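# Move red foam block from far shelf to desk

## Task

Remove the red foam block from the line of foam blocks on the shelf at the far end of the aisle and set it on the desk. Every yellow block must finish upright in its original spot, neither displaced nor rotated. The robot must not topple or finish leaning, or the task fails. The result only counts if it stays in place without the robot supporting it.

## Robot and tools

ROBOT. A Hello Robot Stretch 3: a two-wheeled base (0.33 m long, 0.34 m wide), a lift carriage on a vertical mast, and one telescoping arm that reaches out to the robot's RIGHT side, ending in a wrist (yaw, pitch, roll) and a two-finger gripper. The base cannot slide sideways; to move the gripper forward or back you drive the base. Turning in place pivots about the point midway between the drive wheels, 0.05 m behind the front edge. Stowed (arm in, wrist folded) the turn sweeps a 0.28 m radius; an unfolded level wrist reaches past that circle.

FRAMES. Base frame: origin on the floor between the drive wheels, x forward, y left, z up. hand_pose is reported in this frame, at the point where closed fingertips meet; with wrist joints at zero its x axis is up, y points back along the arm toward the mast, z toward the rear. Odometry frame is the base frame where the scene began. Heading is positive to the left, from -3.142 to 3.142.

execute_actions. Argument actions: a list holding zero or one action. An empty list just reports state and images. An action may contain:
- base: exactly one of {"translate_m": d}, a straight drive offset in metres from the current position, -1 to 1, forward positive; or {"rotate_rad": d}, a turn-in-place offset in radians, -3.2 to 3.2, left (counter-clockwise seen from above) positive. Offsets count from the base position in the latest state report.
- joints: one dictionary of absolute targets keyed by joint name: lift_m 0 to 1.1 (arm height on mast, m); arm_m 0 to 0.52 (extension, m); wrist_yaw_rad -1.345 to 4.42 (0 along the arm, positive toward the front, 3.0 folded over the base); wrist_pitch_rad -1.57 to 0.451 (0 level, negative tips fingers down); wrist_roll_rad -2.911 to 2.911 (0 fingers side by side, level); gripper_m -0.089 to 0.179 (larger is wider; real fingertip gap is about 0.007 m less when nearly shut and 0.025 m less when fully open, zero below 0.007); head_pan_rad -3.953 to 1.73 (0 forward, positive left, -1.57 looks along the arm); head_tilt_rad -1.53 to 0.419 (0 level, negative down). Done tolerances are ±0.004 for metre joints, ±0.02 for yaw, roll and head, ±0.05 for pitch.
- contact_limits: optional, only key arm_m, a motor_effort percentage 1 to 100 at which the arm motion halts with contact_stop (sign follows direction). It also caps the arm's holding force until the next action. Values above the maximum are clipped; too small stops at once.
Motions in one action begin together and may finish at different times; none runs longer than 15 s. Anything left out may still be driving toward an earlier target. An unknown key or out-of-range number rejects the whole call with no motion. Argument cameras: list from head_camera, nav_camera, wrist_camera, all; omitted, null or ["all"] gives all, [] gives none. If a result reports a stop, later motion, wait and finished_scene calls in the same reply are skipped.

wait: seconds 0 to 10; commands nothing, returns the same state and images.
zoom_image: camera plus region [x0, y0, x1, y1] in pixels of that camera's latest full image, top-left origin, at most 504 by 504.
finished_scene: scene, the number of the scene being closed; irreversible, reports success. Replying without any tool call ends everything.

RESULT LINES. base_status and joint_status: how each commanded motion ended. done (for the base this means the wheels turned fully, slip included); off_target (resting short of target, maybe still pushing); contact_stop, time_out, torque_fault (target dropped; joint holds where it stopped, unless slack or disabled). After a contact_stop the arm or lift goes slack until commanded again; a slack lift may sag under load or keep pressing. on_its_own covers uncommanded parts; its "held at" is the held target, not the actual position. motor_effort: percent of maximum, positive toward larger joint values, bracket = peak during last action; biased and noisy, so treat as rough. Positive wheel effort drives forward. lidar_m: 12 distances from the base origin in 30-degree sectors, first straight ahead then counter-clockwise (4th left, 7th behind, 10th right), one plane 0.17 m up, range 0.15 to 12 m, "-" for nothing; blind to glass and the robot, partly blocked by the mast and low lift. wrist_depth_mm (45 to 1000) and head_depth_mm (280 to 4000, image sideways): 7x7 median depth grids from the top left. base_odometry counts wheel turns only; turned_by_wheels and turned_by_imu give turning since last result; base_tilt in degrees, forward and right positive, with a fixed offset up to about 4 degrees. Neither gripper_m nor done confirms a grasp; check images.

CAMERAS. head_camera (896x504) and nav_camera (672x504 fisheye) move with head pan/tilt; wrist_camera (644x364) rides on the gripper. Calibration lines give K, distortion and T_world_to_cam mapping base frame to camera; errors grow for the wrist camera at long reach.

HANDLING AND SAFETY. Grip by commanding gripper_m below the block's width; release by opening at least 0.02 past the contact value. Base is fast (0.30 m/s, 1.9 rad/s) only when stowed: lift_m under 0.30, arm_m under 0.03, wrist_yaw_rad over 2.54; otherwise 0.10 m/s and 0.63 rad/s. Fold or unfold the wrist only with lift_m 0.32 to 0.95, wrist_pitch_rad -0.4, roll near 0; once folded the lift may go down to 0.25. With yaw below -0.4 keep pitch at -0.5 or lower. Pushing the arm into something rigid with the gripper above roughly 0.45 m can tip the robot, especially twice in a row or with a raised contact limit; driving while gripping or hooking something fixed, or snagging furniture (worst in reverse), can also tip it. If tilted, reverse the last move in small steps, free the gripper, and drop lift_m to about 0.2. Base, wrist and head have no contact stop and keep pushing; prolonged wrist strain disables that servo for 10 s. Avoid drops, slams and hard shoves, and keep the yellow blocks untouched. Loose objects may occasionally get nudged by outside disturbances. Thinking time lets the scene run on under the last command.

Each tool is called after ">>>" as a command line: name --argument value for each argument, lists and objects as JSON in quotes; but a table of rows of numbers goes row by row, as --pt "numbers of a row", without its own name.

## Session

>>> execute_actions --actions '[{"joints":{"head_tilt_rad":-0.5,"lift_m":0.27}}]'

Scene clock: 2.40 s.
base_odometry: x=+0.000 y=+0.000 heading=+0.000 (m, m, rad; odometry frame)
turned_by_wheels: +0.000 (rad since the last result)
turned_by_imu: +0.000 (rad since the last result)
base_tilt: forward=+0.8 right=-0.1 (deg)
lidar_m: 1.12 1.22 1.66 1.64 1.79 1.43 1.77 1.50 2.10 2.08 1.39 1.24
head_depth_mm: 2497 2713 2816 2283 1923 1532 1282 / 2532 2766 3083 2563 1924 1545 1275 / 1683 2687 3092 2469 1914 1533 1267 / 931 1029 1138 1305 1501 1524 1265 / 947 1038 1160 1309 1499 1527 1260 / 958 1057 1180 1337 1529 1496 1254 / 976 1110 3169 2349 1868 1490 1248
base_status: not commanded
joint_positions: lift_m=+0.270 arm_m=-0.002 wrist_yaw_rad=+2.878 wrist_pitch_rad=-0.565 wrist_roll_rad=+0.018 gripper_m=+0.037 head_pan_rad=+0.006 head_tilt_rad=-0.493
joint_status: all done
motor_effort: left_wheel=+0(0) right_wheel=+0(0) lift_m=+27(30) arm_m=+0(1) wrist_yaw_rad=+0(0) wrist_pitch_rad=+6(6) wrist_roll_rad=+0(1) gripper_m=+0(0) head_pan_rad=+0(0) head_tilt_rad=-4(32) (%)
hand_pose: x=+0.0319 y=+0.0539 z=+0.2515 quat_wxyz=(+0.286, +0.704, +0.104, +0.641) (m; base frame)
wrist_depth_mm: - - - - - - - / - - 995 965 923 930 890 / 773 - 739 732 715 712 693 / 629 - 602 600 587 581 569 / 518 509 533 510 510 489 482 / 464 - - 429 - 422 414 / - - - - 373 369 366
pictures: head_camera (sideways: a quarter turn clockwise sets it upright), nav_camera (sideways: a quarter turn counterclockwise sets it upright), wrist_camera
camera_calibration (this result's frames):
head_camera: T_world_to_cam=[[-0.510721, -0.0451855, -0.858558, 1.14389], [-0.0099847, 0.998862, -0.0466302, 0.0664769], [0.859689, -0.0152426, -0.510591, 0.619012], [0, 0, 0, 1]] pos_world=[0.0527168, -0.00527843, 1.30126]
nav_camera: T_world_to_cam=[[0.474756, 0.0150181, 0.879989, -1.10628], [0.0071606, -0.999887, 0.0132011, 0.0347389], [0.880088, 0.0000339567, -0.47481, 0.566565], [0, 0, 0, 1]] pos_world=[0.0263392, 0.0513299, 1.24207]
wrist_camera: T_world_to_cam=[[0.968415, -0.241069, -0.06371, 0.00856436], [-0.20326, -0.615225, -0.761698, 0.271596], [0.144426, 0.750589, -0.644792, 0.277665], [0, 0, 0, 1]] pos_world=[0.00680871, -0.0392546, 0.386456]
Images, in order (width x height): head_camera 896x504, nav_camera 672x504, wrist_camera 644x364.

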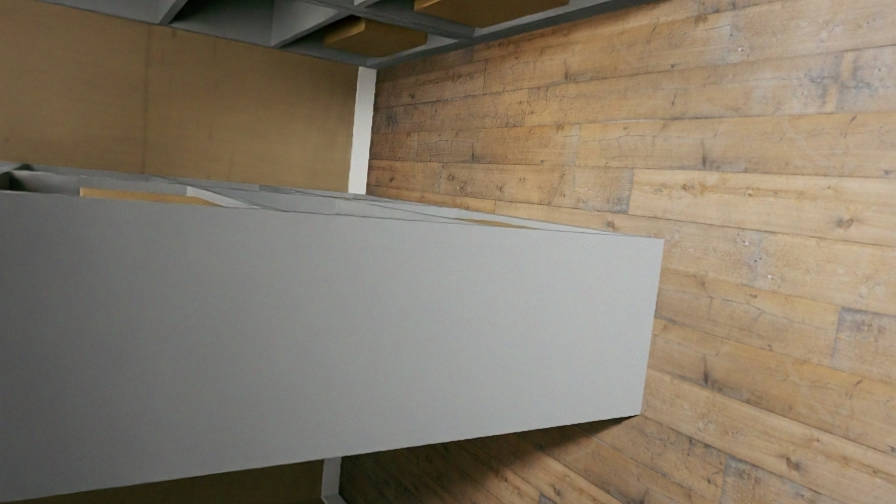

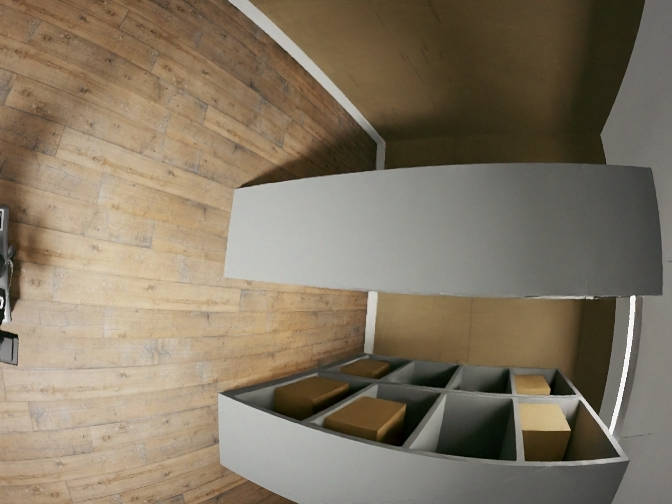

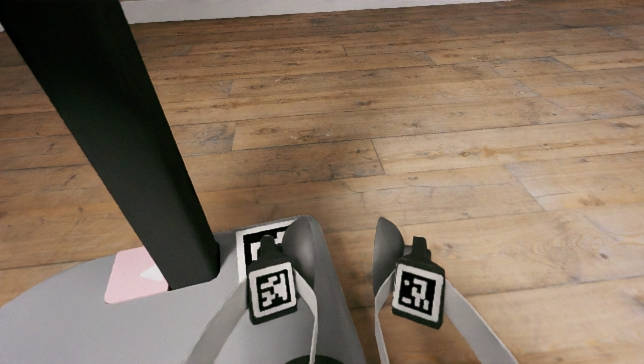

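>>> execute_actions --actions '[{"base":{"rotate_rad":-0.41},"joints":{"wrist_pitch_rad":-0.4}}]' --cameras '[]'

>>> execute_actions --actions '[{"base":{"translate_m":0.905}}]' --cameras '[]'

>>> execute_actions --actions '[{"base":{"rotate_rad":0.283}}]' --cameras '["head_camera","nav_camera"]'

Scene clock: 9.80 s.
base_odometry: x=+0.000 y=+0.000 heading=-0.410 (m, m, rad; odometry frame)
turned_by_wheels: -0.410 (rad since the last result)
turned_by_imu: -0.410 (rad since the last result)
base_tilt: forward=+0.8 right=-0.2 (deg)
lidar_m: 1.24 1.12 1.90 1.64 1.64 1.89 1.43 1.49 2.05 2.08 2.08 1.29
head_depth_mm: 1051 1167 1313 1518 1739 1545 1282 / 1036 1135 1283 1448 1678 1541 1269 / 1811 1799 1547 1573 1710 1519 1267 / 1822 1980 2093 2209 1908 1508 1266 / 2586 2854 3135 2538 1891 1515 1253 / 2529 2803 3051 2495 1885 1511 1253 / 2464 2612 1943 1261 1382 1470 1248
base_status: done
joint_positions: lift_m=+0.270 arm_m=-0.002 wrist_yaw_rad=+2.878 wrist_pitch_rad=-0.422 wrist_roll_rad=+0.018 gripper_m=+0.037 head_pan_rad=+0.006 head_tilt_rad=-0.494
joint_status: all done
motor_effort: left_wheel=+3(12) right_wheel=-3(9) lift_m=+27(27) arm_m=+0(0) wrist_yaw_rad=+0(0) wrist_pitch_rad=+12(11) wrist_roll_rad=+0(1) gripper_m=+0(0) head_pan_rad=+0(0) head_tilt_rad=-4(4) (%)
hand_pose: x=+0.0372 y=+0.0735 z=+0.2820 quat_wxyz=(+0.239, +0.710, +0.054, +0.660) (m; base frame)
wrist_depth_mm: - - - - - - 887 / - - - - - - 907 / - - - - 992 961 911 / 777 - 742 749 736 729 723 / 618 - 600 614 613 580 574 / 508 490 520 487 - 481 480 / 443 - - 429 418 417 412
pictures: none
No camera images: the call's "cameras" was empty. Leave "cameras" out to get every camera's image.

Scene clock: 14.57 s.
base_odometry: x=+0.830 y=-0.361 heading=-0.410 (m, m, rad; odometry frame)
turned_by_wheels: +0.000 (rad since the last result)
turned_by_imu: -0.001 (rad since the last result)
base_tilt: forward=+0.9 right=-0.2 (deg)
lidar_m: 0.70 0.67 0.39 0.48 1.88 2.17 2.34 2.25 2.15 1.87 0.49 0.38
head_depth_mm: 1049 1148 913 609 679 750 566 / 1015 1132 905 665 756 753 784 / 991 1103 898 966 912 956 1169 / 969 1079 1200 1331 1380 1422 1260 / 1766 1889 2090 2158 1887 1523 1263 / 1772 1940 2157 2334 1892 1505 1258 / 1723 1881 2105 2268 1858 1491 1240
base_status: done
joint_positions: lift_m=+0.270 arm_m=-0.002 wrist_yaw_rad=+2.878 wrist_pitch_rad=-0.421 wrist_roll_rad=+0.018 gripper_m=+0.037 head_pan_rad=+0.006 head_tilt_rad=-0.495
joint_status: not commanded
motor_effort: left_wheel=+3(14) right_wheel=-4(7) lift_m=+27(27) arm_m=+0(0) wrist_yaw_rad=+0(1) wrist_pitch_rad=+11(11) wrist_roll_rad=-1(0) gripper_m=+0(0) head_pan_rad=+0(0) head_tilt_rad=-2(4) (%)
hand_pose: x=+0.0372 y=+0.0737 z=+0.2823 quat_wxyz=(+0.238, +0.710, +0.054, +0.660) (m; base frame)
wrist_depth_mm: - - - 471 546 577 820 / - - - 515 566 633 911 / - - - 568 624 711 890 / 792 - 776 639 625 700 718 / 619 - 598 591 601 587 580 / 505 494 527 497 - 489 480 / 451 - - 425 417 415 415
pictures: none
No camera images: the call's "cameras" was empty. Leave "cameras" out to get every camera's image.

Scene clock: 15.93 s.
base_odometry: x=+0.830 y=-0.361 heading=-0.127 (m, m, rad; odometry frame)
turned_by_wheels: +0.283 (rad since the last result)
turned_by_imu: +0.282 (rad since the last result)
base_tilt: forward=+1.0 right=-0.2 (deg)
lidar_m: 1.16 0.54 0.39 1.88 1.95 2.34 2.25 2.61 1.93 1.87 0.38 0.70
head_depth_mm: 946 1024 1001 1205 889 862 1008 / 1751 1833 1966 1315 1311 1265 1182 / 1788 1960 2144 2314 1877 1528 1280 / 1777 1982 2209 2392 1909 1524 1258 / 1784 1970 2210 2369 1878 1512 1257 / 1742 1837 2008 1648 1536 1470 1245 / 947 1015 1085 1271 1140 1093 1098
base_status: done
joint_positions: lift_m=+0.270 arm_m=-0.002 wrist_yaw_rad=+2.878 wrist_pitch_rad=-0.421 wrist_roll_rad=+0.018 gripper_m=+0.037 head_pan_rad=+0.006 head_tilt_rad=-0.495
joint_status: not commanded
motor_effort: left_wheel=-3(12) right_wheel=+2(9) lift_m=+27(28) arm_m=+0(1) wrist_yaw_rad=+1(0) wrist_pitch_rad=+11(11) wrist_roll_rad=+0(0) gripper_m=+0(1) head_pan_rad=+0(0) head_tilt_rad=-3(2) (%)
hand_pose: x=+0.0372 y=+0.0737 z=+0.2823 quat_wxyz=(+0.238, +0.710, +0.054, +0.660) (m; base frame)
wrist_depth_mm: - - - - 456 483 441 / - - - - 472 515 471 / - - - 954 496 554 532 / 784 - 760 756 570 563 588 / 616 - 604 604 549 562 579 / 511 500 511 492 - 486 481 / 447 - - 428 418 416 409
pictures: head_camera (sideways: a quarter turn clockwise sets it upright), nav_camera (sideways: a quarter turn counterclockwise sets it upright)
camera_calibration (this result's frames):
head_camera: T_world_to_cam=[[-0.511856, -0.0451922, -0.857882, 1.14302], [-0.0100463, 0.998862, -0.0466248, 0.0664702], [0.859013, -0.0152467, -0.511727, 0.620495], [0, 0, 0, 1]] pos_world=[0.0527159, -0.00527844, 1.3012]
nav_camera: T_world_to_cam=[[0.475919, 0.0150249, 0.879361, -1.10547], [0.00717797, -0.999887, 0.0131995, 0.0347409], [0.87946, 0.0000301338, -0.475974, 0.568083], [0, 0, 0, 1]] pos_world=[0.02626, 0.0513295, 1.24204]
Images, in order (width x height): head_camera 896x504, nav_camera 672x504.

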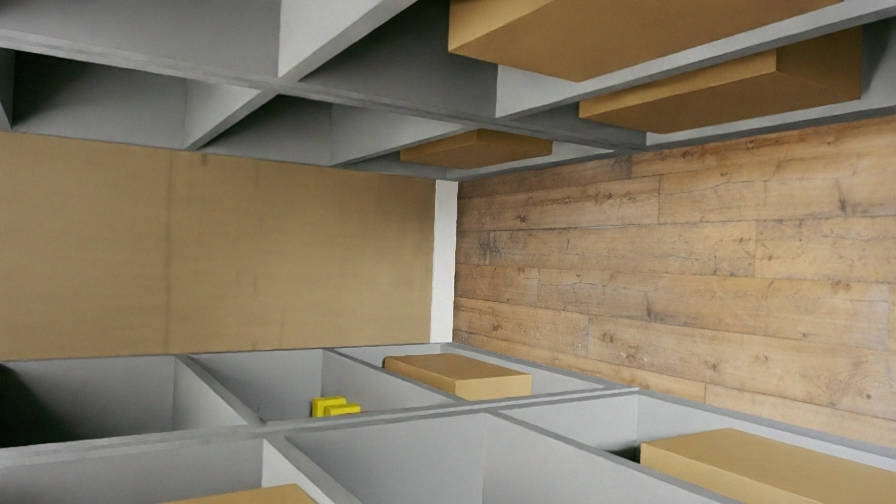

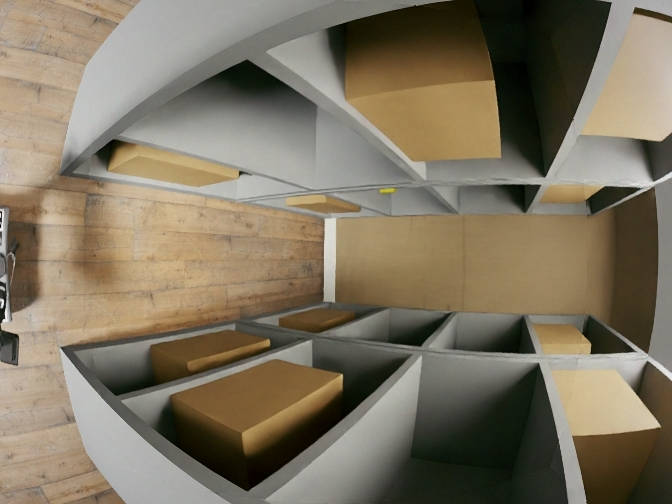

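>>> execute_actions --actions '[{"base":{"rotate_rad":-3.145},"joints":{"head_pan_rad":-1.57,"head_tilt_rad":-0.9}}]' --cameras '[]'

>>> execute_actions --actions '[{"base":{"translate_m":-0.8}}]' --cameras '[]'

>>> execute_actions --actions '[{"base":{"translate_m":-0.8}}]' --cameras '["head_camera","nav_camera"]'

Scene clock: 23.23 s.
base_odometry: x=+0.830 y=-0.361 heading=+3.011 (m, m, rad; odometry frame)
turned_by_wheels: -3.145 (rad since the last result)
turned_by_imu: -3.142 (rad since the last result)
base_tilt: forward=+0.9 right=-0.1 (deg)
lidar_m: 2.24 2.66 1.94 1.86 0.38 0.70 1.16 0.54 0.39 1.88 1.95 2.34
head_depth_mm: 1626 685 680 672 709 1188 1132 / 1740 2079 1759 976 956 1169 1135 / 1743 2075 1885 1616 1377 1241 - / 1739 2055 1897 1607 1403 1245 - / 1760 2066 1862 1594 1385 1241 1108 / 1754 2050 1852 1589 1395 1228 1102 / 1757 2030 1855 1581 1385 1221 1106
base_status: done
joint_positions: lift_m=+0.270 arm_m=-0.002 wrist_yaw_rad=+2.878 wrist_pitch_rad=-0.421 wrist_roll_rad=+0.018 gripper_m=+0.037 head_pan_rad=-1.563 head_tilt_rad=-0.889
joint_status: all done
motor_effort: left_wheel=+3(15) right_wheel=-3(10) lift_m=+27(27) arm_m=+0(0) wrist_yaw_rad=+0(1) wrist_pitch_rad=+11(10) wrist_roll_rad=-1(1) gripper_m=+0(0) head_pan_rad=-2(34) head_tilt_rad=-4(30) (%)
hand_pose: x=+0.0372 y=+0.0736 z=+0.2823 quat_wxyz=(+0.238, +0.710, +0.054, +0.660) (m; base frame)
wrist_depth_mm: - - - - - - - / - - - - - - - / 377 - - - - 987 965 / 388 - 772 752 735 725 711 / 385 - 604 620 617 584 572 / 411 479 518 489 - 479 481 / 424 - - 426 416 415 412
pictures: none
No camera images: the call's "cameras" was empty. Leave "cameras" out to get every camera's image.

Scene clock: 27.60 s.
base_odometry: x=+1.623 y=-0.464 heading=+3.012 (m, m, rad; odometry frame)
turned_by_wheels: +0.000 (rad since the last result)
turned_by_imu: +0.000 (rad since the last result)
base_tilt: forward=+1.1 right=-0.2 (deg)
lidar_m: 3.01 0.60 0.33 0.31 0.32 0.43 1.28 0.45 0.45 0.33 0.34 0.47
head_depth_mm: 289 323 406 867 807 1180 1120 / 289 323 395 916 819 1194 1146 / 289 323 395 919 814 1204 - / 290 323 396 912 817 1160 - / 289 323 396 906 814 1160 1108 / 290 323 395 899 820 1160 1104 / 289 323 396 917 817 1150 1101
base_status: done
joint_positions: lift_m=+0.270 arm_m=-0.002 wrist_yaw_rad=+2.878 wrist_pitch_rad=-0.421 wrist_roll_rad=+0.018 gripper_m=+0.037 head_pan_rad=-1.563 head_tilt_rad=-0.889
joint_status: not commanded
motor_effort: left_wheel=+3(8) right_wheel=-3(10) lift_m=+28(27) arm_m=+0(0) wrist_yaw_rad=+1(0) wrist_pitch_rad=+11(11) wrist_roll_rad=+0(0) gripper_m=+1(0) head_pan_rad=-2(2) head_tilt_rad=-4(5) (%)
hand_pose: x=+0.0372 y=+0.0736 z=+0.2823 quat_wxyz=(+0.238, +0.710, +0.054, +0.660) (m; base frame)
wrist_depth_mm: - 455 437 404 790 632 470 / - 322 338 366 879 651 483 / 318 351 368 400 794 671 538 / 347 - 406 441 599 598 657 / 385 - 449 484 512 554 576 / 414 422 457 495 - 490 478 / 425 - - 425 419 419 411
pictures: none
No camera images: the call's "cameras" was empty. Leave "cameras" out to get every camera's image.

Scene clock: 31.97 s.
base_odometry: x=+2.417 y=-0.568 heading=+3.012 (m, m, rad; odometry frame)
turned_by_wheels: +0.000 (rad since the last result)
turned_by_imu: +0.000 (rad since the last result)
base_tilt: forward=+0.9 right=-0.3 (deg)
lidar_m: 1.35 0.48 0.32 0.31 0.32 0.52 0.50 0.48 0.35 0.34 0.55 0.50
head_depth_mm: 639 520 431 926 823 1171 1128 / 641 516 428 920 819 1179 1137 / 641 512 426 916 815 1167 - / 641 510 422 910 823 1164 - / 635 505 419 925 823 1177 1112 / 629 501 416 925 823 1184 1103 / 623 499 416 915 817 1181 1101
base_status: done
joint_positions: lift_m=+0.270 arm_m=-0.002 wrist_yaw_rad=+2.878 wrist_pitch_rad=-0.421 wrist_roll_rad=+0.018 gripper_m=+0.037 head_pan_rad=-1.563 head_tilt_rad=-0.889
joint_status: not commanded
motor_effort: left_wheel=+2(9) right_wheel=-3(9) lift_m=+28(27) arm_m=+0(0) wrist_yaw_rad=+1(1) wrist_pitch_rad=+11(10) wrist_roll_rad=+0(1) gripper_m=+1(1) head_pan_rad=-2(2) head_tilt_rad=-5(6) (%)
hand_pose: x=+0.0372 y=+0.0736 z=+0.2823 quat_wxyz=(+0.238, +0.710, +0.054, +0.660) (m; base frame)
wrist_depth_mm: - 462 430 412 702 462 393 / - 319 335 364 740 479 455 / 316 346 365 395 715 507 522 / 343 - 402 433 598 532 588 / 377 - 444 481 519 561 579 / 403 420 455 495 - 488 484 / 420 - - 424 419 416 414
pictures: head_camera (sideways: a quarter turn clockwise sets it upright), nav_camera (sideways: a quarter turn counterclockwise sets it upright)
camera_calibration (this result's frames):
head_camera: T_world_to_cam=[[-0.0480222, 0.80206, -0.595309, 0.797972], [0.998718, 0.0290142, -0.0414734, 0.0535873], [-0.0159917, -0.596538, -0.802426, 1.00395], [0, 0, 0, 1]] pos_world=[0.000856688, -0.0426836, 1.28286]
nav_camera: T_world_to_cam=[[0.0178864, -0.777188, 0.629014, -0.776362], [-0.99984, -0.0135272, 0.0117173, 0.0428198], [-0.000597755, -0.629123, -0.777305, 0.965426], [0, 0, 0, 1]] pos_world=[0.0572763, 0.00457187, 1.23827]
Images, in order (width x height): head_camera 896x504, nav_camera 672x504.

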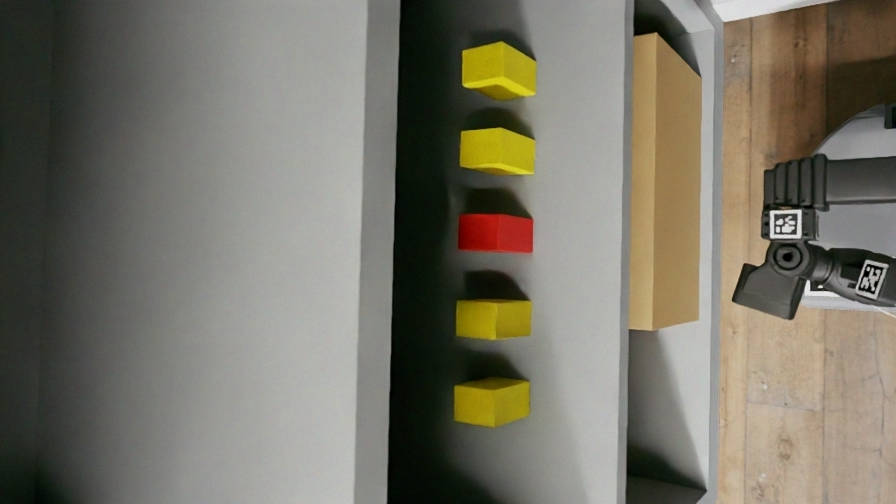

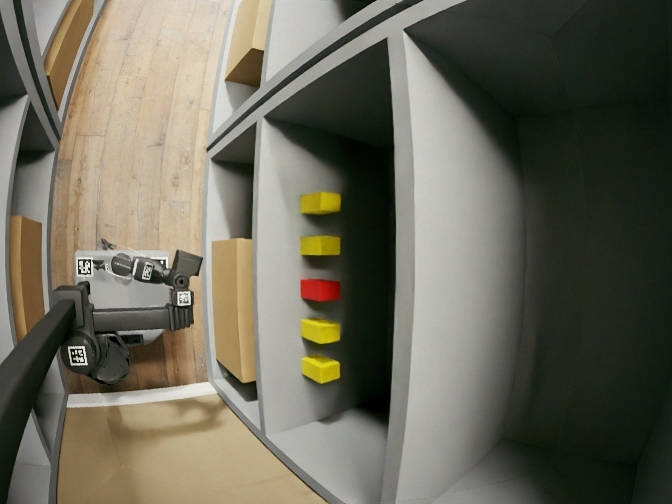

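>>> execute_actions --actions '[{"base":{"translate_m":-0.02},"joints":{"lift_m":0.58}}]' --cameras '[]'

>>> execute_actions --actions '[{"joints":{"wrist_yaw_rad":0,"gripper_m":0.07}}]' --cameras '[]'

>>> execute_actions --actions '[{"joints":{"arm_m":0.035}}]' --cameras '["head_camera","wrist_camera"]'

Scene clock: 41.83 s.
base_odometry: x=+2.436 y=-0.570 heading=+3.012 (m, m, rad; odometry frame)
turned_by_wheels: +0.000 (rad since the last result)
turned_by_imu: -0.001 (rad since the last result)
base_tilt: forward=+1.0 right=-0.3 (deg)
lidar_m: 1.38 0.50 0.32 0.31 0.32 0.50 0.48 0.50 0.35 0.34 0.35 0.52
head_depth_mm: 640 522 430 924 821 1159 1111 / 640 517 427 922 821 1085 - / 641 514 425 895 818 999 - / 638 509 423 916 824 1006 - / 634 504 421 931 825 1180 1123 / 629 502 418 920 823 1191 1107 / 626 497 414 916 817 1183 1102
base_status: done
joint_positions: lift_m=+0.580 arm_m=-0.002 wrist_yaw_rad=+2.878 wrist_pitch_rad=-0.421 wrist_roll_rad=+0.018 gripper_m=+0.037 head_pan_rad=-1.563 head_tilt_rad=-0.889
joint_status: all done
motor_effort: left_wheel=+3(10) right_wheel=-2(10) lift_m=+42(43) arm_m=+0(0) wrist_yaw_rad=+1(1) wrist_pitch_rad=+11(11) wrist_roll_rad=+0(0) gripper_m=+1(0) head_pan_rad=-2(2) head_tilt_rad=-5(6) (%)
hand_pose: x=+0.0372 y=+0.0737 z=+0.5918 quat_wxyz=(+0.238, +0.710, +0.053, +0.660) (m; base frame)
wrist_depth_mm: - 668 706 751 728 490 400 / - 704 692 667 644 506 444 / 447 455 443 437 430 459 496 / 339 - 381 655 862 547 653 / 665 - 544 547 845 613 697 / 586 459 486 568 - 709 787 / 612 499 579 643 696 735 735
pictures: none
No camera images: the call's "cameras" was empty. Leave "cameras" out to get every camera's image.

Scene clock: 44.27 s.
base_odometry: x=+2.436 y=-0.570 heading=+3.012 (m, m, rad; odometry frame)
turned_by_wheels: +0.000 (rad since the last result)
turned_by_imu: +0.000 (rad since the last result)
base_tilt: forward=+0.9 right=-0.1 (deg)
lidar_m: 1.37 0.50 0.32 0.31 0.32 0.50 0.48 0.50 0.35 0.34 0.35 0.52
head_depth_mm: 639 519 431 929 823 1163 1110 / 640 516 428 916 818 1090 - / 644 511 425 895 819 1000 - / 638 509 422 913 826 - - / 633 504 419 925 820 1179 1130 / 630 502 418 920 821 1194 1103 / 623 499 416 917 817 1182 1102
base_status: not commanded
joint_positions: lift_m=+0.580 arm_m=-0.002 wrist_yaw_rad=+0.002 wrist_pitch_rad=-0.421 wrist_roll_rad=+0.018 gripper_m=+0.070 head_pan_rad=-1.563 head_tilt_rad=-0.889
joint_status: all done
motor_effort: left_wheel=+3(3) right_wheel=-3(2) lift_m=+41(42) arm_m=+0(0) wrist_yaw_rad=-1(0) wrist_pitch_rad=+10(11) wrist_roll_rad=+0(1) gripper_m=+0(78) head_pan_rad=-2(2) head_tilt_rad=-6(5) (%)
hand_pose: x=-0.0211 y=-0.3667 z=+0.5918 quat_wxyz=(+0.686, +0.147, -0.697, -0.149) (m; base frame)
wrist_depth_mm: 476 480 478 480 479 478 463 / 500 525 524 522 511 518 493 / 237 277 262 223 400 214 229 / 233 276 262 230 304 229 230 / 249 255 251 247 253 243 240 / 221 218 224 213 212 209 208 / 187 187 182 181 180 180 179
pictures: none
No camera images: the call's "cameras" was empty. Leave "cameras" out to get every camera's image.

Scene clock: 45.60 s.
base_odometry: x=+2.436 y=-0.570 heading=+3.012 (m, m, rad; odometry frame)
turned_by_wheels: +0.000 (rad since the last result)
turned_by_imu: +0.000 (rad since the last result)
base_tilt: forward=+1.0 right=-0.1 (deg)
lidar_m: 1.37 0.50 0.32 0.31 0.32 0.50 0.48 0.50 0.35 0.34 0.35 0.52
head_depth_mm: 638 520 430 926 827 1162 1109 / 642 516 427 921 819 1085 - / 640 512 425 897 817 - - / 640 508 422 915 828 1184 1152 / 635 503 420 924 821 1174 1122 / 630 502 415 921 817 1193 1104 / 624 499 416 915 818 1191 1100
base_status: not commanded
joint_positions: lift_m=+0.580 arm_m=+0.035 wrist_yaw_rad=+0.001 wrist_pitch_rad=-0.421 wrist_roll_rad=+0.018 gripper_m=+0.070 head_pan_rad=-1.563 head_tilt_rad=-0.889
joint_status: all done
motor_effort: left_wheel=+3(3) right_wheel=-3(2) lift_m=+41(41) arm_m=+4(3) wrist_yaw_rad=+0(1) wrist_pitch_rad=+10(10) wrist_roll_rad=+0(0) gripper_m=+0(0) head_pan_rad=-2(3) head_tilt_rad=-5(5) (%)
hand_pose: x=-0.0213 y=-0.4038 z=+0.5918 quat_wxyz=(+0.686, +0.147, -0.697, -0.149) (m; base frame)
wrist_depth_mm: 447 443 447 446 442 442 436 / 480 486 481 486 479 483 464 / 449 452 446 384 430 203 387 / 222 183 297 184 301 182 218 / 222 213 231 206 255 203 229 / 219 219 218 214 211 208 207 / 186 186 182 182 181 180 178
pictures: head_camera (sideways: a quarter turn clockwise sets it upright), wrist_camera
camera_calibration (this result's frames):
head_camera: T_world_to_cam=[[-0.0480097, 0.802061, -0.595309, 0.797972], [0.998719, 0.0289986, -0.0414734, 0.0535873], [-0.016001, -0.596538, -0.802426, 1.00395], [0, 0, 0, 1]] pos_world=[0.000856022, -0.0426835, 1.28286]
wrist_camera: T_world_to_cam=[[-0.997731, -0.030183, -0.0601785, 0.0126427], [0.0350093, 0.530896, -0.846713, 0.756586], [0.0575049, -0.846899, -0.528635, 0.132715], [0, 0, 0, 1]] pos_world=[-0.0215053, -0.288891, 0.71153]
Images, in order (width x height): head_camera 896x504, wrist_camera 644x364.

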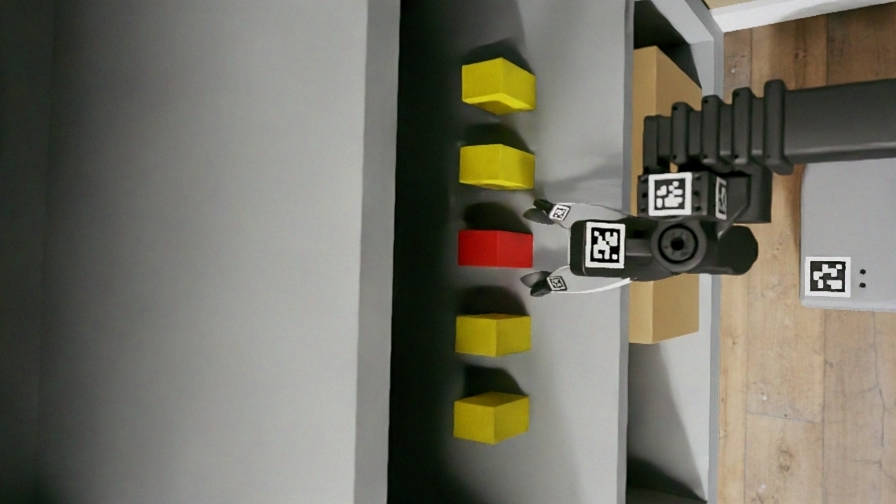

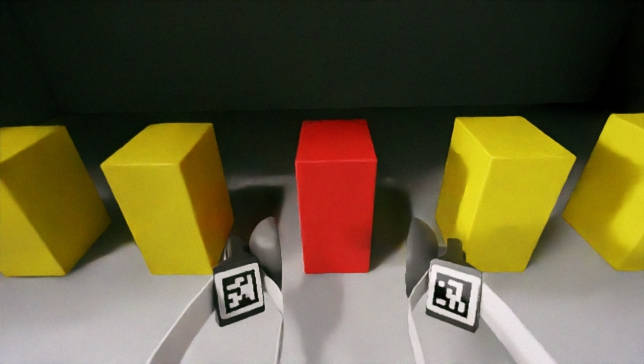

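>>> execute_actions --actions '[{"base":{"translate_m":0.005},"joints":{"lift_m":0.575}}]' --cameras '[]'

>>> execute_actions --actions '[{"joints":{"arm_m":0.075}}]' --cameras '["wrist_camera"]'

Scene clock: 54.27 s.
base_odometry: x=+2.431 y=-0.570 heading=+3.012 (m, m, rad; odometry frame)
turned_by_wheels: +0.000 (rad since the last result)
turned_by_imu: -0.001 (rad since the last result)
base_tilt: forward=+0.8 right=-0.1 (deg)
lidar_m: 1.37 0.49 0.32 0.31 0.32 0.50 0.48 0.48 0.35 0.34 0.35 0.51
head_depth_mm: 641 520 430 927 824 1169 1118 / 641 515 427 918 822 1089 - / 642 513 425 918 813 - - / 642 507 423 918 832 - 1152 / 635 505 420 930 824 1179 1119 / 631 502 418 923 817 1192 1107 / 625 499 415 919 818 1188 1100
base_status: done
joint_positions: lift_m=+0.575 arm_m=+0.035 wrist_yaw_rad=+0.001 wrist_pitch_rad=-0.421 wrist_roll_rad=+0.018 gripper_m=+0.070 head_pan_rad=-1.563 head_tilt_rad=-0.889
joint_status: all done
motor_effort: left_wheel=+3(9) right_wheel=-3(5) lift_m=+27(34) arm_m=+4(4) wrist_yaw_rad=-1(0) wrist_pitch_rad=+10(11) wrist_roll_rad=+0(1) gripper_m=+0(1) head_pan_rad=-2(2) head_tilt_rad=-5(5) (%)
hand_pose: x=-0.0213 y=-0.4038 z=+0.5874 quat_wxyz=(+0.686, +0.147, -0.697, -0.149) (m; base frame)
wrist_depth_mm: 448 447 449 449 438 446 435 / 481 484 488 484 482 482 472 / 392 418 399 209 411 195 223 / 216 186 245 184 295 182 215 / 215 236 216 206 242 199 224 / 215 212 218 209 205 205 202 / 182 182 177 177 176 175 173
pictures: none
No camera images: the call's "cameras" was empty. Leave "cameras" out to get every camera's image.

Scene clock: 55.63 s.
base_odometry: x=+2.431 y=-0.570 heading=+3.012 (m, m, rad; odometry frame)
turned_by_wheels: +0.000 (rad since the last result)
turned_by_imu: +0.000 (rad since the last result)
base_tilt: forward=+0.9 right=-0.3 (deg)
lidar_m: 1.37 0.50 0.32 0.31 0.32 0.50 0.48 0.48 0.35 0.34 0.35 0.51
head_depth_mm: 639 518 431 931 823 1174 1114 / 640 517 428 921 820 1176 - / 641 513 425 921 826 - - / 640 508 423 920 - 1201 1154 / 636 505 419 927 823 1174 1129 / 629 502 418 922 819 1202 1100 / 623 498 416 915 818 1181 1102
base_status: not commanded
joint_positions: lift_m=+0.575 arm_m=+0.075 wrist_yaw_rad=+0.001 wrist_pitch_rad=-0.421 wrist_roll_rad=+0.018 gripper_m=+0.070 head_pan_rad=-1.563 head_tilt_rad=-0.889
joint_status: all done
motor_effort: left_wheel=+3(3) right_wheel=-3(3) lift_m=+27(27) arm_m=+4(4) wrist_yaw_rad=+0(1) wrist_pitch_rad=+10(10) wrist_roll_rad=+0(1) gripper_m=+0(0) head_pan_rad=-2(2) head_tilt_rad=-6(4) (%)
hand_pose: x=-0.0213 y=-0.4438 z=+0.5874 quat_wxyz=(+0.686, +0.147, -0.697, -0.149) (m; base frame)
wrist_depth_mm: 409 409 410 408 407 402 403 / 445 446 443 439 442 440 436 / 442 440 432 422 419 411 401 / 312 151 303 153 294 167 140 / 196 149 217 151 238 167 145 / 205 170 193 172 171 167 189 / 182 182 177 177 176 174 173
pictures: wrist_camera
camera_calibration (this result's frames):
wrist_camera: T_world_to_cam=[[-0.997736, -0.0300316, -0.0601785, 0.0112004], [0.0350899, 0.53089, -0.846714, 0.774046], [0.0573763, -0.846908, -0.528634, 0.0964809], [0, 0, 0, 1]] pos_world=[-0.0215219, -0.328886, 0.707072]
Images, in order (width x height): wrist_camera 644x364.

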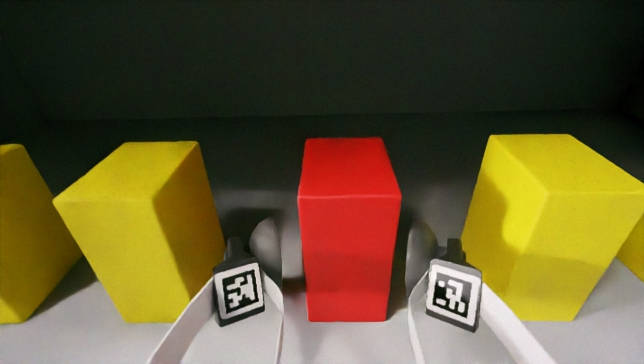

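>>> execute_actions --actions '[{"joints":{"arm_m":0.095}}]' --cameras '[]'

>>> execute_actions --actions '[{"joints":{"gripper_m":0.015}}]' --cameras '[]'

>>> execute_actions --actions '[{"joints":{"lift_m":0.6}}]' --cameras '[]'

>>> execute_actions --actions '[{"joints":{"arm_m":0,"head_pan_rad":0,"head_tilt_rad":-0.5}}]' --cameras '["wrist_camera"]'

>>> execute_actions --actions '[{"joints":{"wrist_yaw_rad":2.75}}]' --cameras '[]'

>>> execute_actions --actions '[{"base":{"translate_m":1.0},"joints":{"lift_m":0.29}}]' --cameras '[]'

>>> execute_actions --actions '[{"base":{"translate_m":1.0}}]'

Scene clock: 65.50 s.
base_odometry: x=+2.431 y=-0.570 heading=+3.012 (m, m, rad; odometry frame)
turned_by_wheels: +0.000 (rad since the last result)
turned_by_imu: -0.001 (rad since the last result)
base_tilt: forward=+0.9 right=-0.3 (deg)
lidar_m: 1.37 0.49 0.32 0.31 0.32 0.50 0.48 0.48 0.35 0.34 0.35 0.51
head_depth_mm: 641 521 429 924 826 1174 1117 / 640 517 427 923 820 1133 - / 641 513 424 918 835 1185 - / 639 510 423 929 - 1177 1158 / 635 504 420 924 821 1181 1125 / 630 502 417 917 821 1190 1100 / 624 499 415 913 815 1184 1099
base_status: not commanded
joint_positions: lift_m=+0.575 arm_m=+0.095 wrist_yaw_rad=+0.001 wrist_pitch_rad=-0.421 wrist_roll_rad=+0.018 gripper_m=+0.070 head_pan_rad=-1.563 head_tilt_rad=-0.889
joint_status: all done
motor_effort: left_wheel=+3(3) right_wheel=-3(3) lift_m=+28(28) arm_m=+4(4) wrist_yaw_rad=+0(0) wrist_pitch_rad=+10(10) wrist_roll_rad=-1(1) gripper_m=+0(0) head_pan_rad=-2(2) head_tilt_rad=-5(4) (%)
hand_pose: x=-0.0213 y=-0.4638 z=+0.5874 quat_wxyz=(+0.686, +0.147, -0.697, -0.149) (m; base frame)
wrist_depth_mm: 394 391 390 386 389 385 387 / 429 429 423 424 421 417 420 / 445 446 432 426 416 409 398 / 327 151 319 154 295 168 140 / 127 130 253 125 126 167 122 / 143 143 194 140 137 156 135 / 181 159 177 163 169 165 160
pictures: none
No camera images: the call's "cameras" was empty. Leave "cameras" out to get every camera's image.

Scene clock: 66.53 s.
base_odometry: x=+2.431 y=-0.570 heading=+3.012 (m, m, rad; odometry frame)
turned_by_wheels: +0.000 (rad since the last result)
turned_by_imu: +0.000 (rad since the last result)
base_tilt: forward=+0.9 right=-0.3 (deg)
lidar_m: 1.36 0.49 0.32 0.31 0.32 0.50 0.48 0.48 0.35 0.34 0.35 0.51
head_depth_mm: 638 521 430 924 821 1165 1117 / 641 516 427 921 819 1127 - / 642 512 426 917 830 1192 - / 640 508 423 930 - 1180 1155 / 634 505 419 923 826 1173 1127 / 630 501 417 923 819 1191 1103 / 623 498 414 915 819 1195 1108
base_status: not commanded
joint_positions: lift_m=+0.575 arm_m=+0.095 wrist_yaw_rad=+0.001 wrist_pitch_rad=-0.421 wrist_roll_rad=+0.018 gripper_m=+0.016 head_pan_rad=-1.563 head_tilt_rad=-0.889
joint_status: all done
motor_effort: left_wheel=+2(3) right_wheel=-3(3) lift_m=+27(27) arm_m=+4(4) wrist_yaw_rad=+0(0) wrist_pitch_rad=+10(10) wrist_roll_rad=-1(1) gripper_m=-16(88) head_pan_rad=-2(2) head_tilt_rad=-5(5) (%)
hand_pose: x=-0.0213 y=-0.4638 z=+0.5874 quat_wxyz=(+0.686, +0.147, -0.697, -0.149) (m; base frame)
wrist_depth_mm: 393 391 385 386 389 387 386 / 424 423 427 423 422 418 417 / 444 444 433 419 416 405 399 / 328 152 317 144 297 167 140 / 127 130 247 120 175 167 121 / 143 143 193 133 132 168 135 / 182 160 175 158 171 162 160
pictures: none
No camera images: the call's "cameras" was empty. Leave "cameras" out to get every camera's image.

Scene clock: 67.53 s.
base_odometry: x=+2.431 y=-0.570 heading=+3.012 (m, m, rad; odometry frame)
turned_by_wheels: +0.000 (rad since the last result)
turned_by_imu: +0.000 (rad since the last result)
base_tilt: forward=+0.9 right=-0.1 (deg)
lidar_m: 1.37 0.49 0.32 0.31 0.32 0.50 0.48 0.48 0.35 0.34 0.35 0.51
head_depth_mm: 639 520 429 924 829 1179 1121 / 641 517 428 917 835 1086 - / 641 511 425 912 841 1185 - / 641 509 423 931 - 1184 1152 / 635 506 420 933 826 1172 1127 / 630 502 418 920 819 1189 1101 / 625 498 414 916 813 1184 1098
base_status: not commanded
joint_positions: lift_m=+0.600 arm_m=+0.095 wrist_yaw_rad=+0.001 wrist_pitch_rad=-0.421 wrist_roll_rad=+0.018 gripper_m=+0.016 head_pan_rad=-1.563 head_tilt_rad=-0.889
joint_status: all done
motor_effort: left_wheel=+2(3) right_wheel=-3(3) lift_m=+43(42) arm_m=+4(4) wrist_yaw_rad=+0(0) wrist_pitch_rad=+10(11) wrist_roll_rad=-1(1) gripper_m=-14(15) head_pan_rad=-2(3) head_tilt_rad=-4(6) (%)
hand_pose: x=-0.0213 y=-0.4638 z=+0.6118 quat_wxyz=(+0.686, +0.147, -0.697, -0.149) (m; base frame)
wrist_depth_mm: 395 389 388 387 389 384 386 / 428 427 426 423 421 420 419 / 458 458 460 451 447 445 440 / 383 374 364 144 339 351 345 / 286 157 284 121 191 168 148 / 147 142 193 133 132 168 135 / 204 161 199 158 196 161 160
pictures: none
No camera images: the call's "cameras" was empty. Leave "cameras" out to get every camera's image.

Scene clock: 69.47 s.
base_odometry: x=+2.431 y=-0.570 heading=+3.012 (m, m, rad; odometry frame)
turned_by_wheels: +0.000 (rad since the last result)
turned_by_imu: +0.000 (rad since the last result)
base_tilt: forward=+0.9 right=-0.2 (deg)
lidar_m: 1.37 0.50 0.32 0.31 0.32 0.50 0.48 0.48 0.35 0.34 0.35 0.51
head_depth_mm: 1110 899 896 1479 1116 919 808 / 3609 1275 1396 1474 1254 1237 1214 / 3647 - 3733 2478 1772 1510 1253 / 3706 - 3567 2463 1862 1488 1260 / 3697 - 3674 2467 1870 1505 1251 / 3675 - 3360 2160 1728 1461 1249 / 1122 1207 1173 1063 1071 1111 1094
base_status: not commanded
joint_positions: lift_m=+0.600 arm_m=+0.000 wrist_yaw_rad=+0.001 wrist_pitch_rad=-0.421 wrist_roll_rad=+0.018 gripper_m=+0.016 head_pan_rad=-0.007 head_tilt_rad=-0.507
joint_status: all done
motor_effort: left_wheel=+2(3) right_wheel=-3(3) lift_m=+42(42) arm_m=-3(1) wrist_yaw_rad=+0(0) wrist_pitch_rad=+10(10) wrist_roll_rad=-1(0) gripper_m=-15(15) head_pan_rad=+3(37) head_tilt_rad=+4(28) (%)
hand_pose: x=-0.0214 y=-0.3693 z=+0.6118 quat_wxyz=(+0.686, +0.147, -0.697, -0.149) (m; base frame)
wrist_depth_mm: 470 482 479 475 474 468 462 / 496 522 518 520 519 513 497 / 461 509 497 484 480 466 260 / 230 270 247 144 267 224 237 / 255 271 258 121 180 258 249 / 245 242 248 133 132 234 232 / 209 207 205 159 196 199 199
pictures: wrist_camera
camera_calibration (this result's frames):
wrist_camera: T_world_to_cam=[[-0.997744, -0.0297654, -0.0601783, 0.0149447], [0.0352314, 0.530881, -0.846714, 0.755225], [0.0571503, -0.846923, -0.528635, 0.172428], [0, 0, 0, 1]] pos_world=[-0.021551, -0.254456, 0.73151]
Images, in order (width x height): wrist_camera 644x364.

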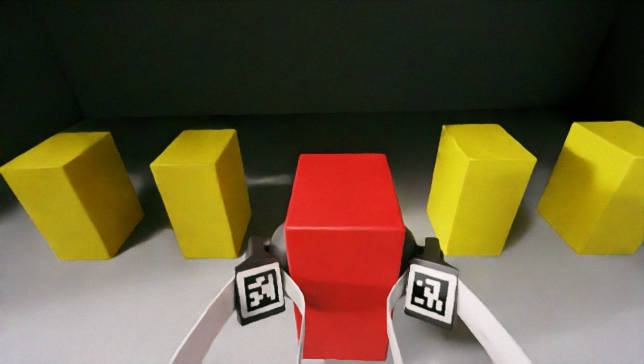

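Scene clock: 71.83 s.
base_odometry: x=+2.431 y=-0.570 heading=+3.012 (m, m, rad; odometry frame)
turned_by_wheels: +0.000 (rad since the last result)
turned_by_imu: +0.000 (rad since the last result)
base_tilt: forward=+1.0 right=-0.2 (deg)
lidar_m: 1.36 0.50 0.32 0.31 0.32 0.50 0.48 0.48 0.35 0.34 0.35 0.51
head_depth_mm: 1108 900 890 1486 1116 928 806 / 3663 1275 1403 1467 1253 1238 1224 / 3755 - 3707 2487 1785 1520 1255 / 3813 - 3627 2473 1885 1510 1251 / 3677 - 3657 2450 1879 1506 1247 / 3695 - 3361 2176 1720 1449 1248 / 1116 1195 1181 1065 1069 1110 1100
base_status: not commanded
joint_positions: lift_m=+0.600 arm_m=+0.000 wrist_yaw_rad=+2.748 wrist_pitch_rad=-0.421 wrist_roll_rad=+0.018 gripper_m=+0.016 head_pan_rad=-0.007 head_tilt_rad=-0.507
joint_status: all done
motor_effort: left_wheel=+2(3) right_wheel=-3(3) lift_m=+42(42) arm_m=-2(3) wrist_yaw_rad=+2(2) wrist_pitch_rad=+10(10) wrist_roll_rad=-1(0) gripper_m=-14(15) head_pan_rad=+3(3) head_tilt_rad=+4(3) (%)
hand_pose: x=+0.0646 y=+0.0617 z=+0.6118 quat_wxyz=(+0.280, +0.712, +0.007, +0.643) (m; base frame)
wrist_depth_mm: 600 654 714 783 577 440 603 / 645 691 739 740 604 483 615 / - 509 498 488 486 538 928 / - 372 398 144 606 689 807 / - 557 580 121 358 758 969 / 485 483 493 133 132 858 897 / 426 - 572 158 746 763 766
pictures: none
No camera images: the call's "cameras" was empty. Leave "cameras" out to get every camera's image.

Scene clock: 78.67 s.
base_odometry: x=+1.440 y=-0.441 heading=+3.012 (m, m, rad; odometry frame)
turned_by_wheels: +0.000 (rad since the last result)
turned_by_imu: -0.002 (rad since the last result)
base_tilt: forward=+0.9 right=-0.3 (deg)
lidar_m: 2.85 0.45 0.47 0.31 0.32 0.44 1.21 0.59 0.34 0.33 0.34 0.46
head_depth_mm: 2834 3131 3424 2530 1922 1524 1264 / 2873 2986 3412 2532 1878 1515 1268 / 2822 3140 3393 2511 1867 1505 1259 / 2826 3145 3368 2478 1880 1505 1257 / 2864 3117 3351 2483 1849 1502 1251 / 2844 3099 3368 2487 1863 1488 1246 / 2811 3112 3349 2432 1838 1496 1234
base_status: done
joint_positions: lift_m=+0.290 arm_m=+0.000 wrist_yaw_rad=+2.749 wrist_pitch_rad=-0.421 wrist_roll_rad=+0.018 gripper_m=+0.016 head_pan_rad=-0.007 head_tilt_rad=-0.506
joint_status: all done
motor_effort: left_wheel=+3(14) right_wheel=-3(6) lift_m=+27(35) arm_m=-2(2) wrist_yaw_rad=+1(2) wrist_pitch_rad=+10(10) wrist_roll_rad=-1(1) gripper_m=-16(14) head_pan_rad=+3(3) head_tilt_rad=+3(3) (%)
hand_pose: x=+0.0644 y=+0.0618 z=+0.3024 quat_wxyz=(+0.280, +0.712, +0.008, +0.643) (m; base frame)
wrist_depth_mm: 596 632 719 749 479 - - / 308 325 773 833 508 - - / - 341 821 810 546 - - / - 368 624 144 558 775 764 / - 403 496 121 337 613 615 / 389 443 455 133 132 513 500 / 403 - - 155 426 436 434
pictures: none
No camera images: the call's "cameras" was empty. Leave "cameras" out to get every camera's image.

Scene clock: 83.70 s.
base_odometry: x=+0.448 y=-0.312 heading=+3.012 (m, m, rad; odometry frame)
turned_by_wheels: +0.000 (rad since the last result)
turned_by_imu: -0.002 (rad since the last result)
base_tilt: forward=+0.9 right=-0.1 (deg)
lidar_m: 1.87 1.88 1.92 1.87 0.90 0.70 1.23 0.70 0.88 1.88 1.95 1.97
head_depth_mm: 1935 1934 2360 2339 1912 1525 1267 / 1939 1908 2404 2524 1887 1521 1255 / 1941 2061 2410 2517 1883 1514 1265 / 1930 2041 2403 2503 1879 1507 1247 / 1935 2034 2355 2460 1865 1501 1252 / 1931 2011 2347 2268 1844 1499 1243 / 1924 1960 2318 2437 1850 1466 1239
base_status: done
joint_positions: lift_m=+0.290 arm_m=+0.000 wrist_yaw_rad=+2.749 wrist_pitch_rad=-0.421 wrist_roll_rad=+0.018 gripper_m=+0.016 head_pan_rad=-0.007 head_tilt_rad=-0.506
joint_status: not commanded
motor_effort: left_wheel=+3(13) right_wheel=-3(6) lift_m=+28(27) arm_m=-3(2) wrist_yaw_rad=+1(1) wrist_pitch_rad=+10(10) wrist_roll_rad=+0(0) gripper_m=-15(15) head_pan_rad=+3(3) head_tilt_rad=+3(4) (%)
hand_pose: x=+0.0644 y=+0.0618 z=+0.3024 quat_wxyz=(+0.280, +0.712, +0.008, +0.643) (m; base frame)
wrist_depth_mm: - - - - - - - / - - - - - - - / - - - - - - - / - 826 806 144 742 767 761 / - 635 635 121 344 608 610 / 513 539 544 133 132 510 505 / 452 - - 154 426 433 431
pictures: head_camera (sideways: a quarter turn clockwise sets it upright), nav_camera (sideways: a quarter turn counterclockwise sets it upright), wrist_camera
camera_calibration (this result's frames):
head_camera: T_world_to_cam=[[-0.522102, -0.0385197, -0.852013, 1.13543], [0.00230791, 0.998912, -0.0465753, 0.0663297], [0.85288, -0.0262834, -0.521445, 0.633176], [0, 0, 0, 1]] pos_world=[0.0526331, -0.00587913, 1.30066]
nav_camera: T_world_to_cam=[[0.486026, 0.00881666, 0.8739, -1.09841], [-0.00556846, -0.999898, 0.0131848, 0.034838], [0.873927, -0.0112744, -0.485927, 0.581067], [0, 0, 0, 1]] pos_world=[0.0262396, 0.0510699, 1.2418]
wrist_camera: T_world_to_cam=[[0.933022, -0.354753, -0.0601728, -0.00957758], [-0.235926, -0.47688, -0.846714, 0.341062], [0.271679, 0.804199, -0.528635, 0.253202], [0, 0, 0, 1]] pos_world=[0.0206117, -0.0443768, 0.422057]
Images, in order (width x height): head_camera 896x504, nav_camera 672x504, wrist_camera 644x364.

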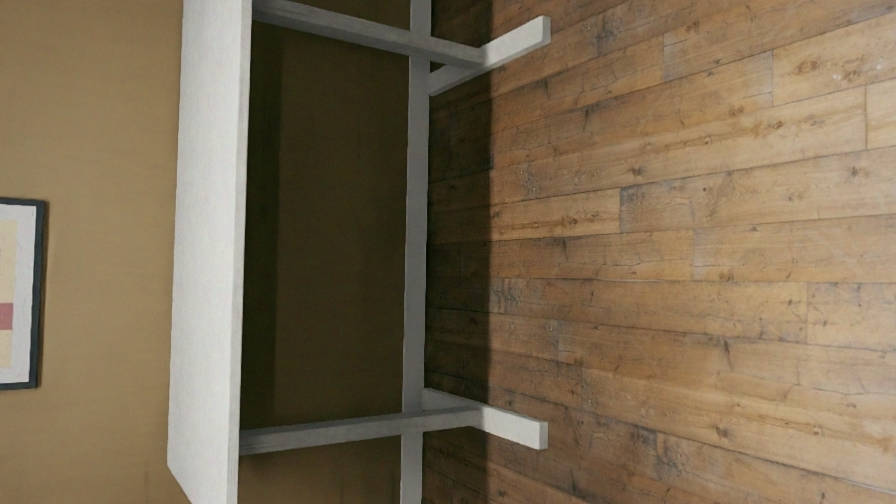

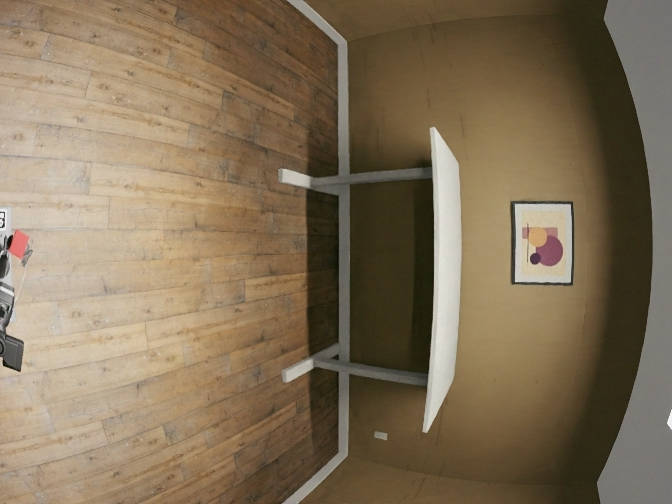

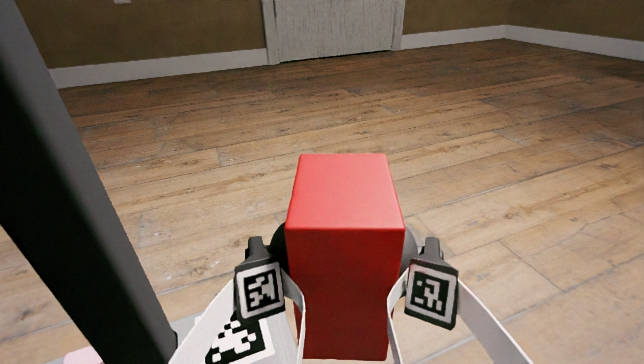

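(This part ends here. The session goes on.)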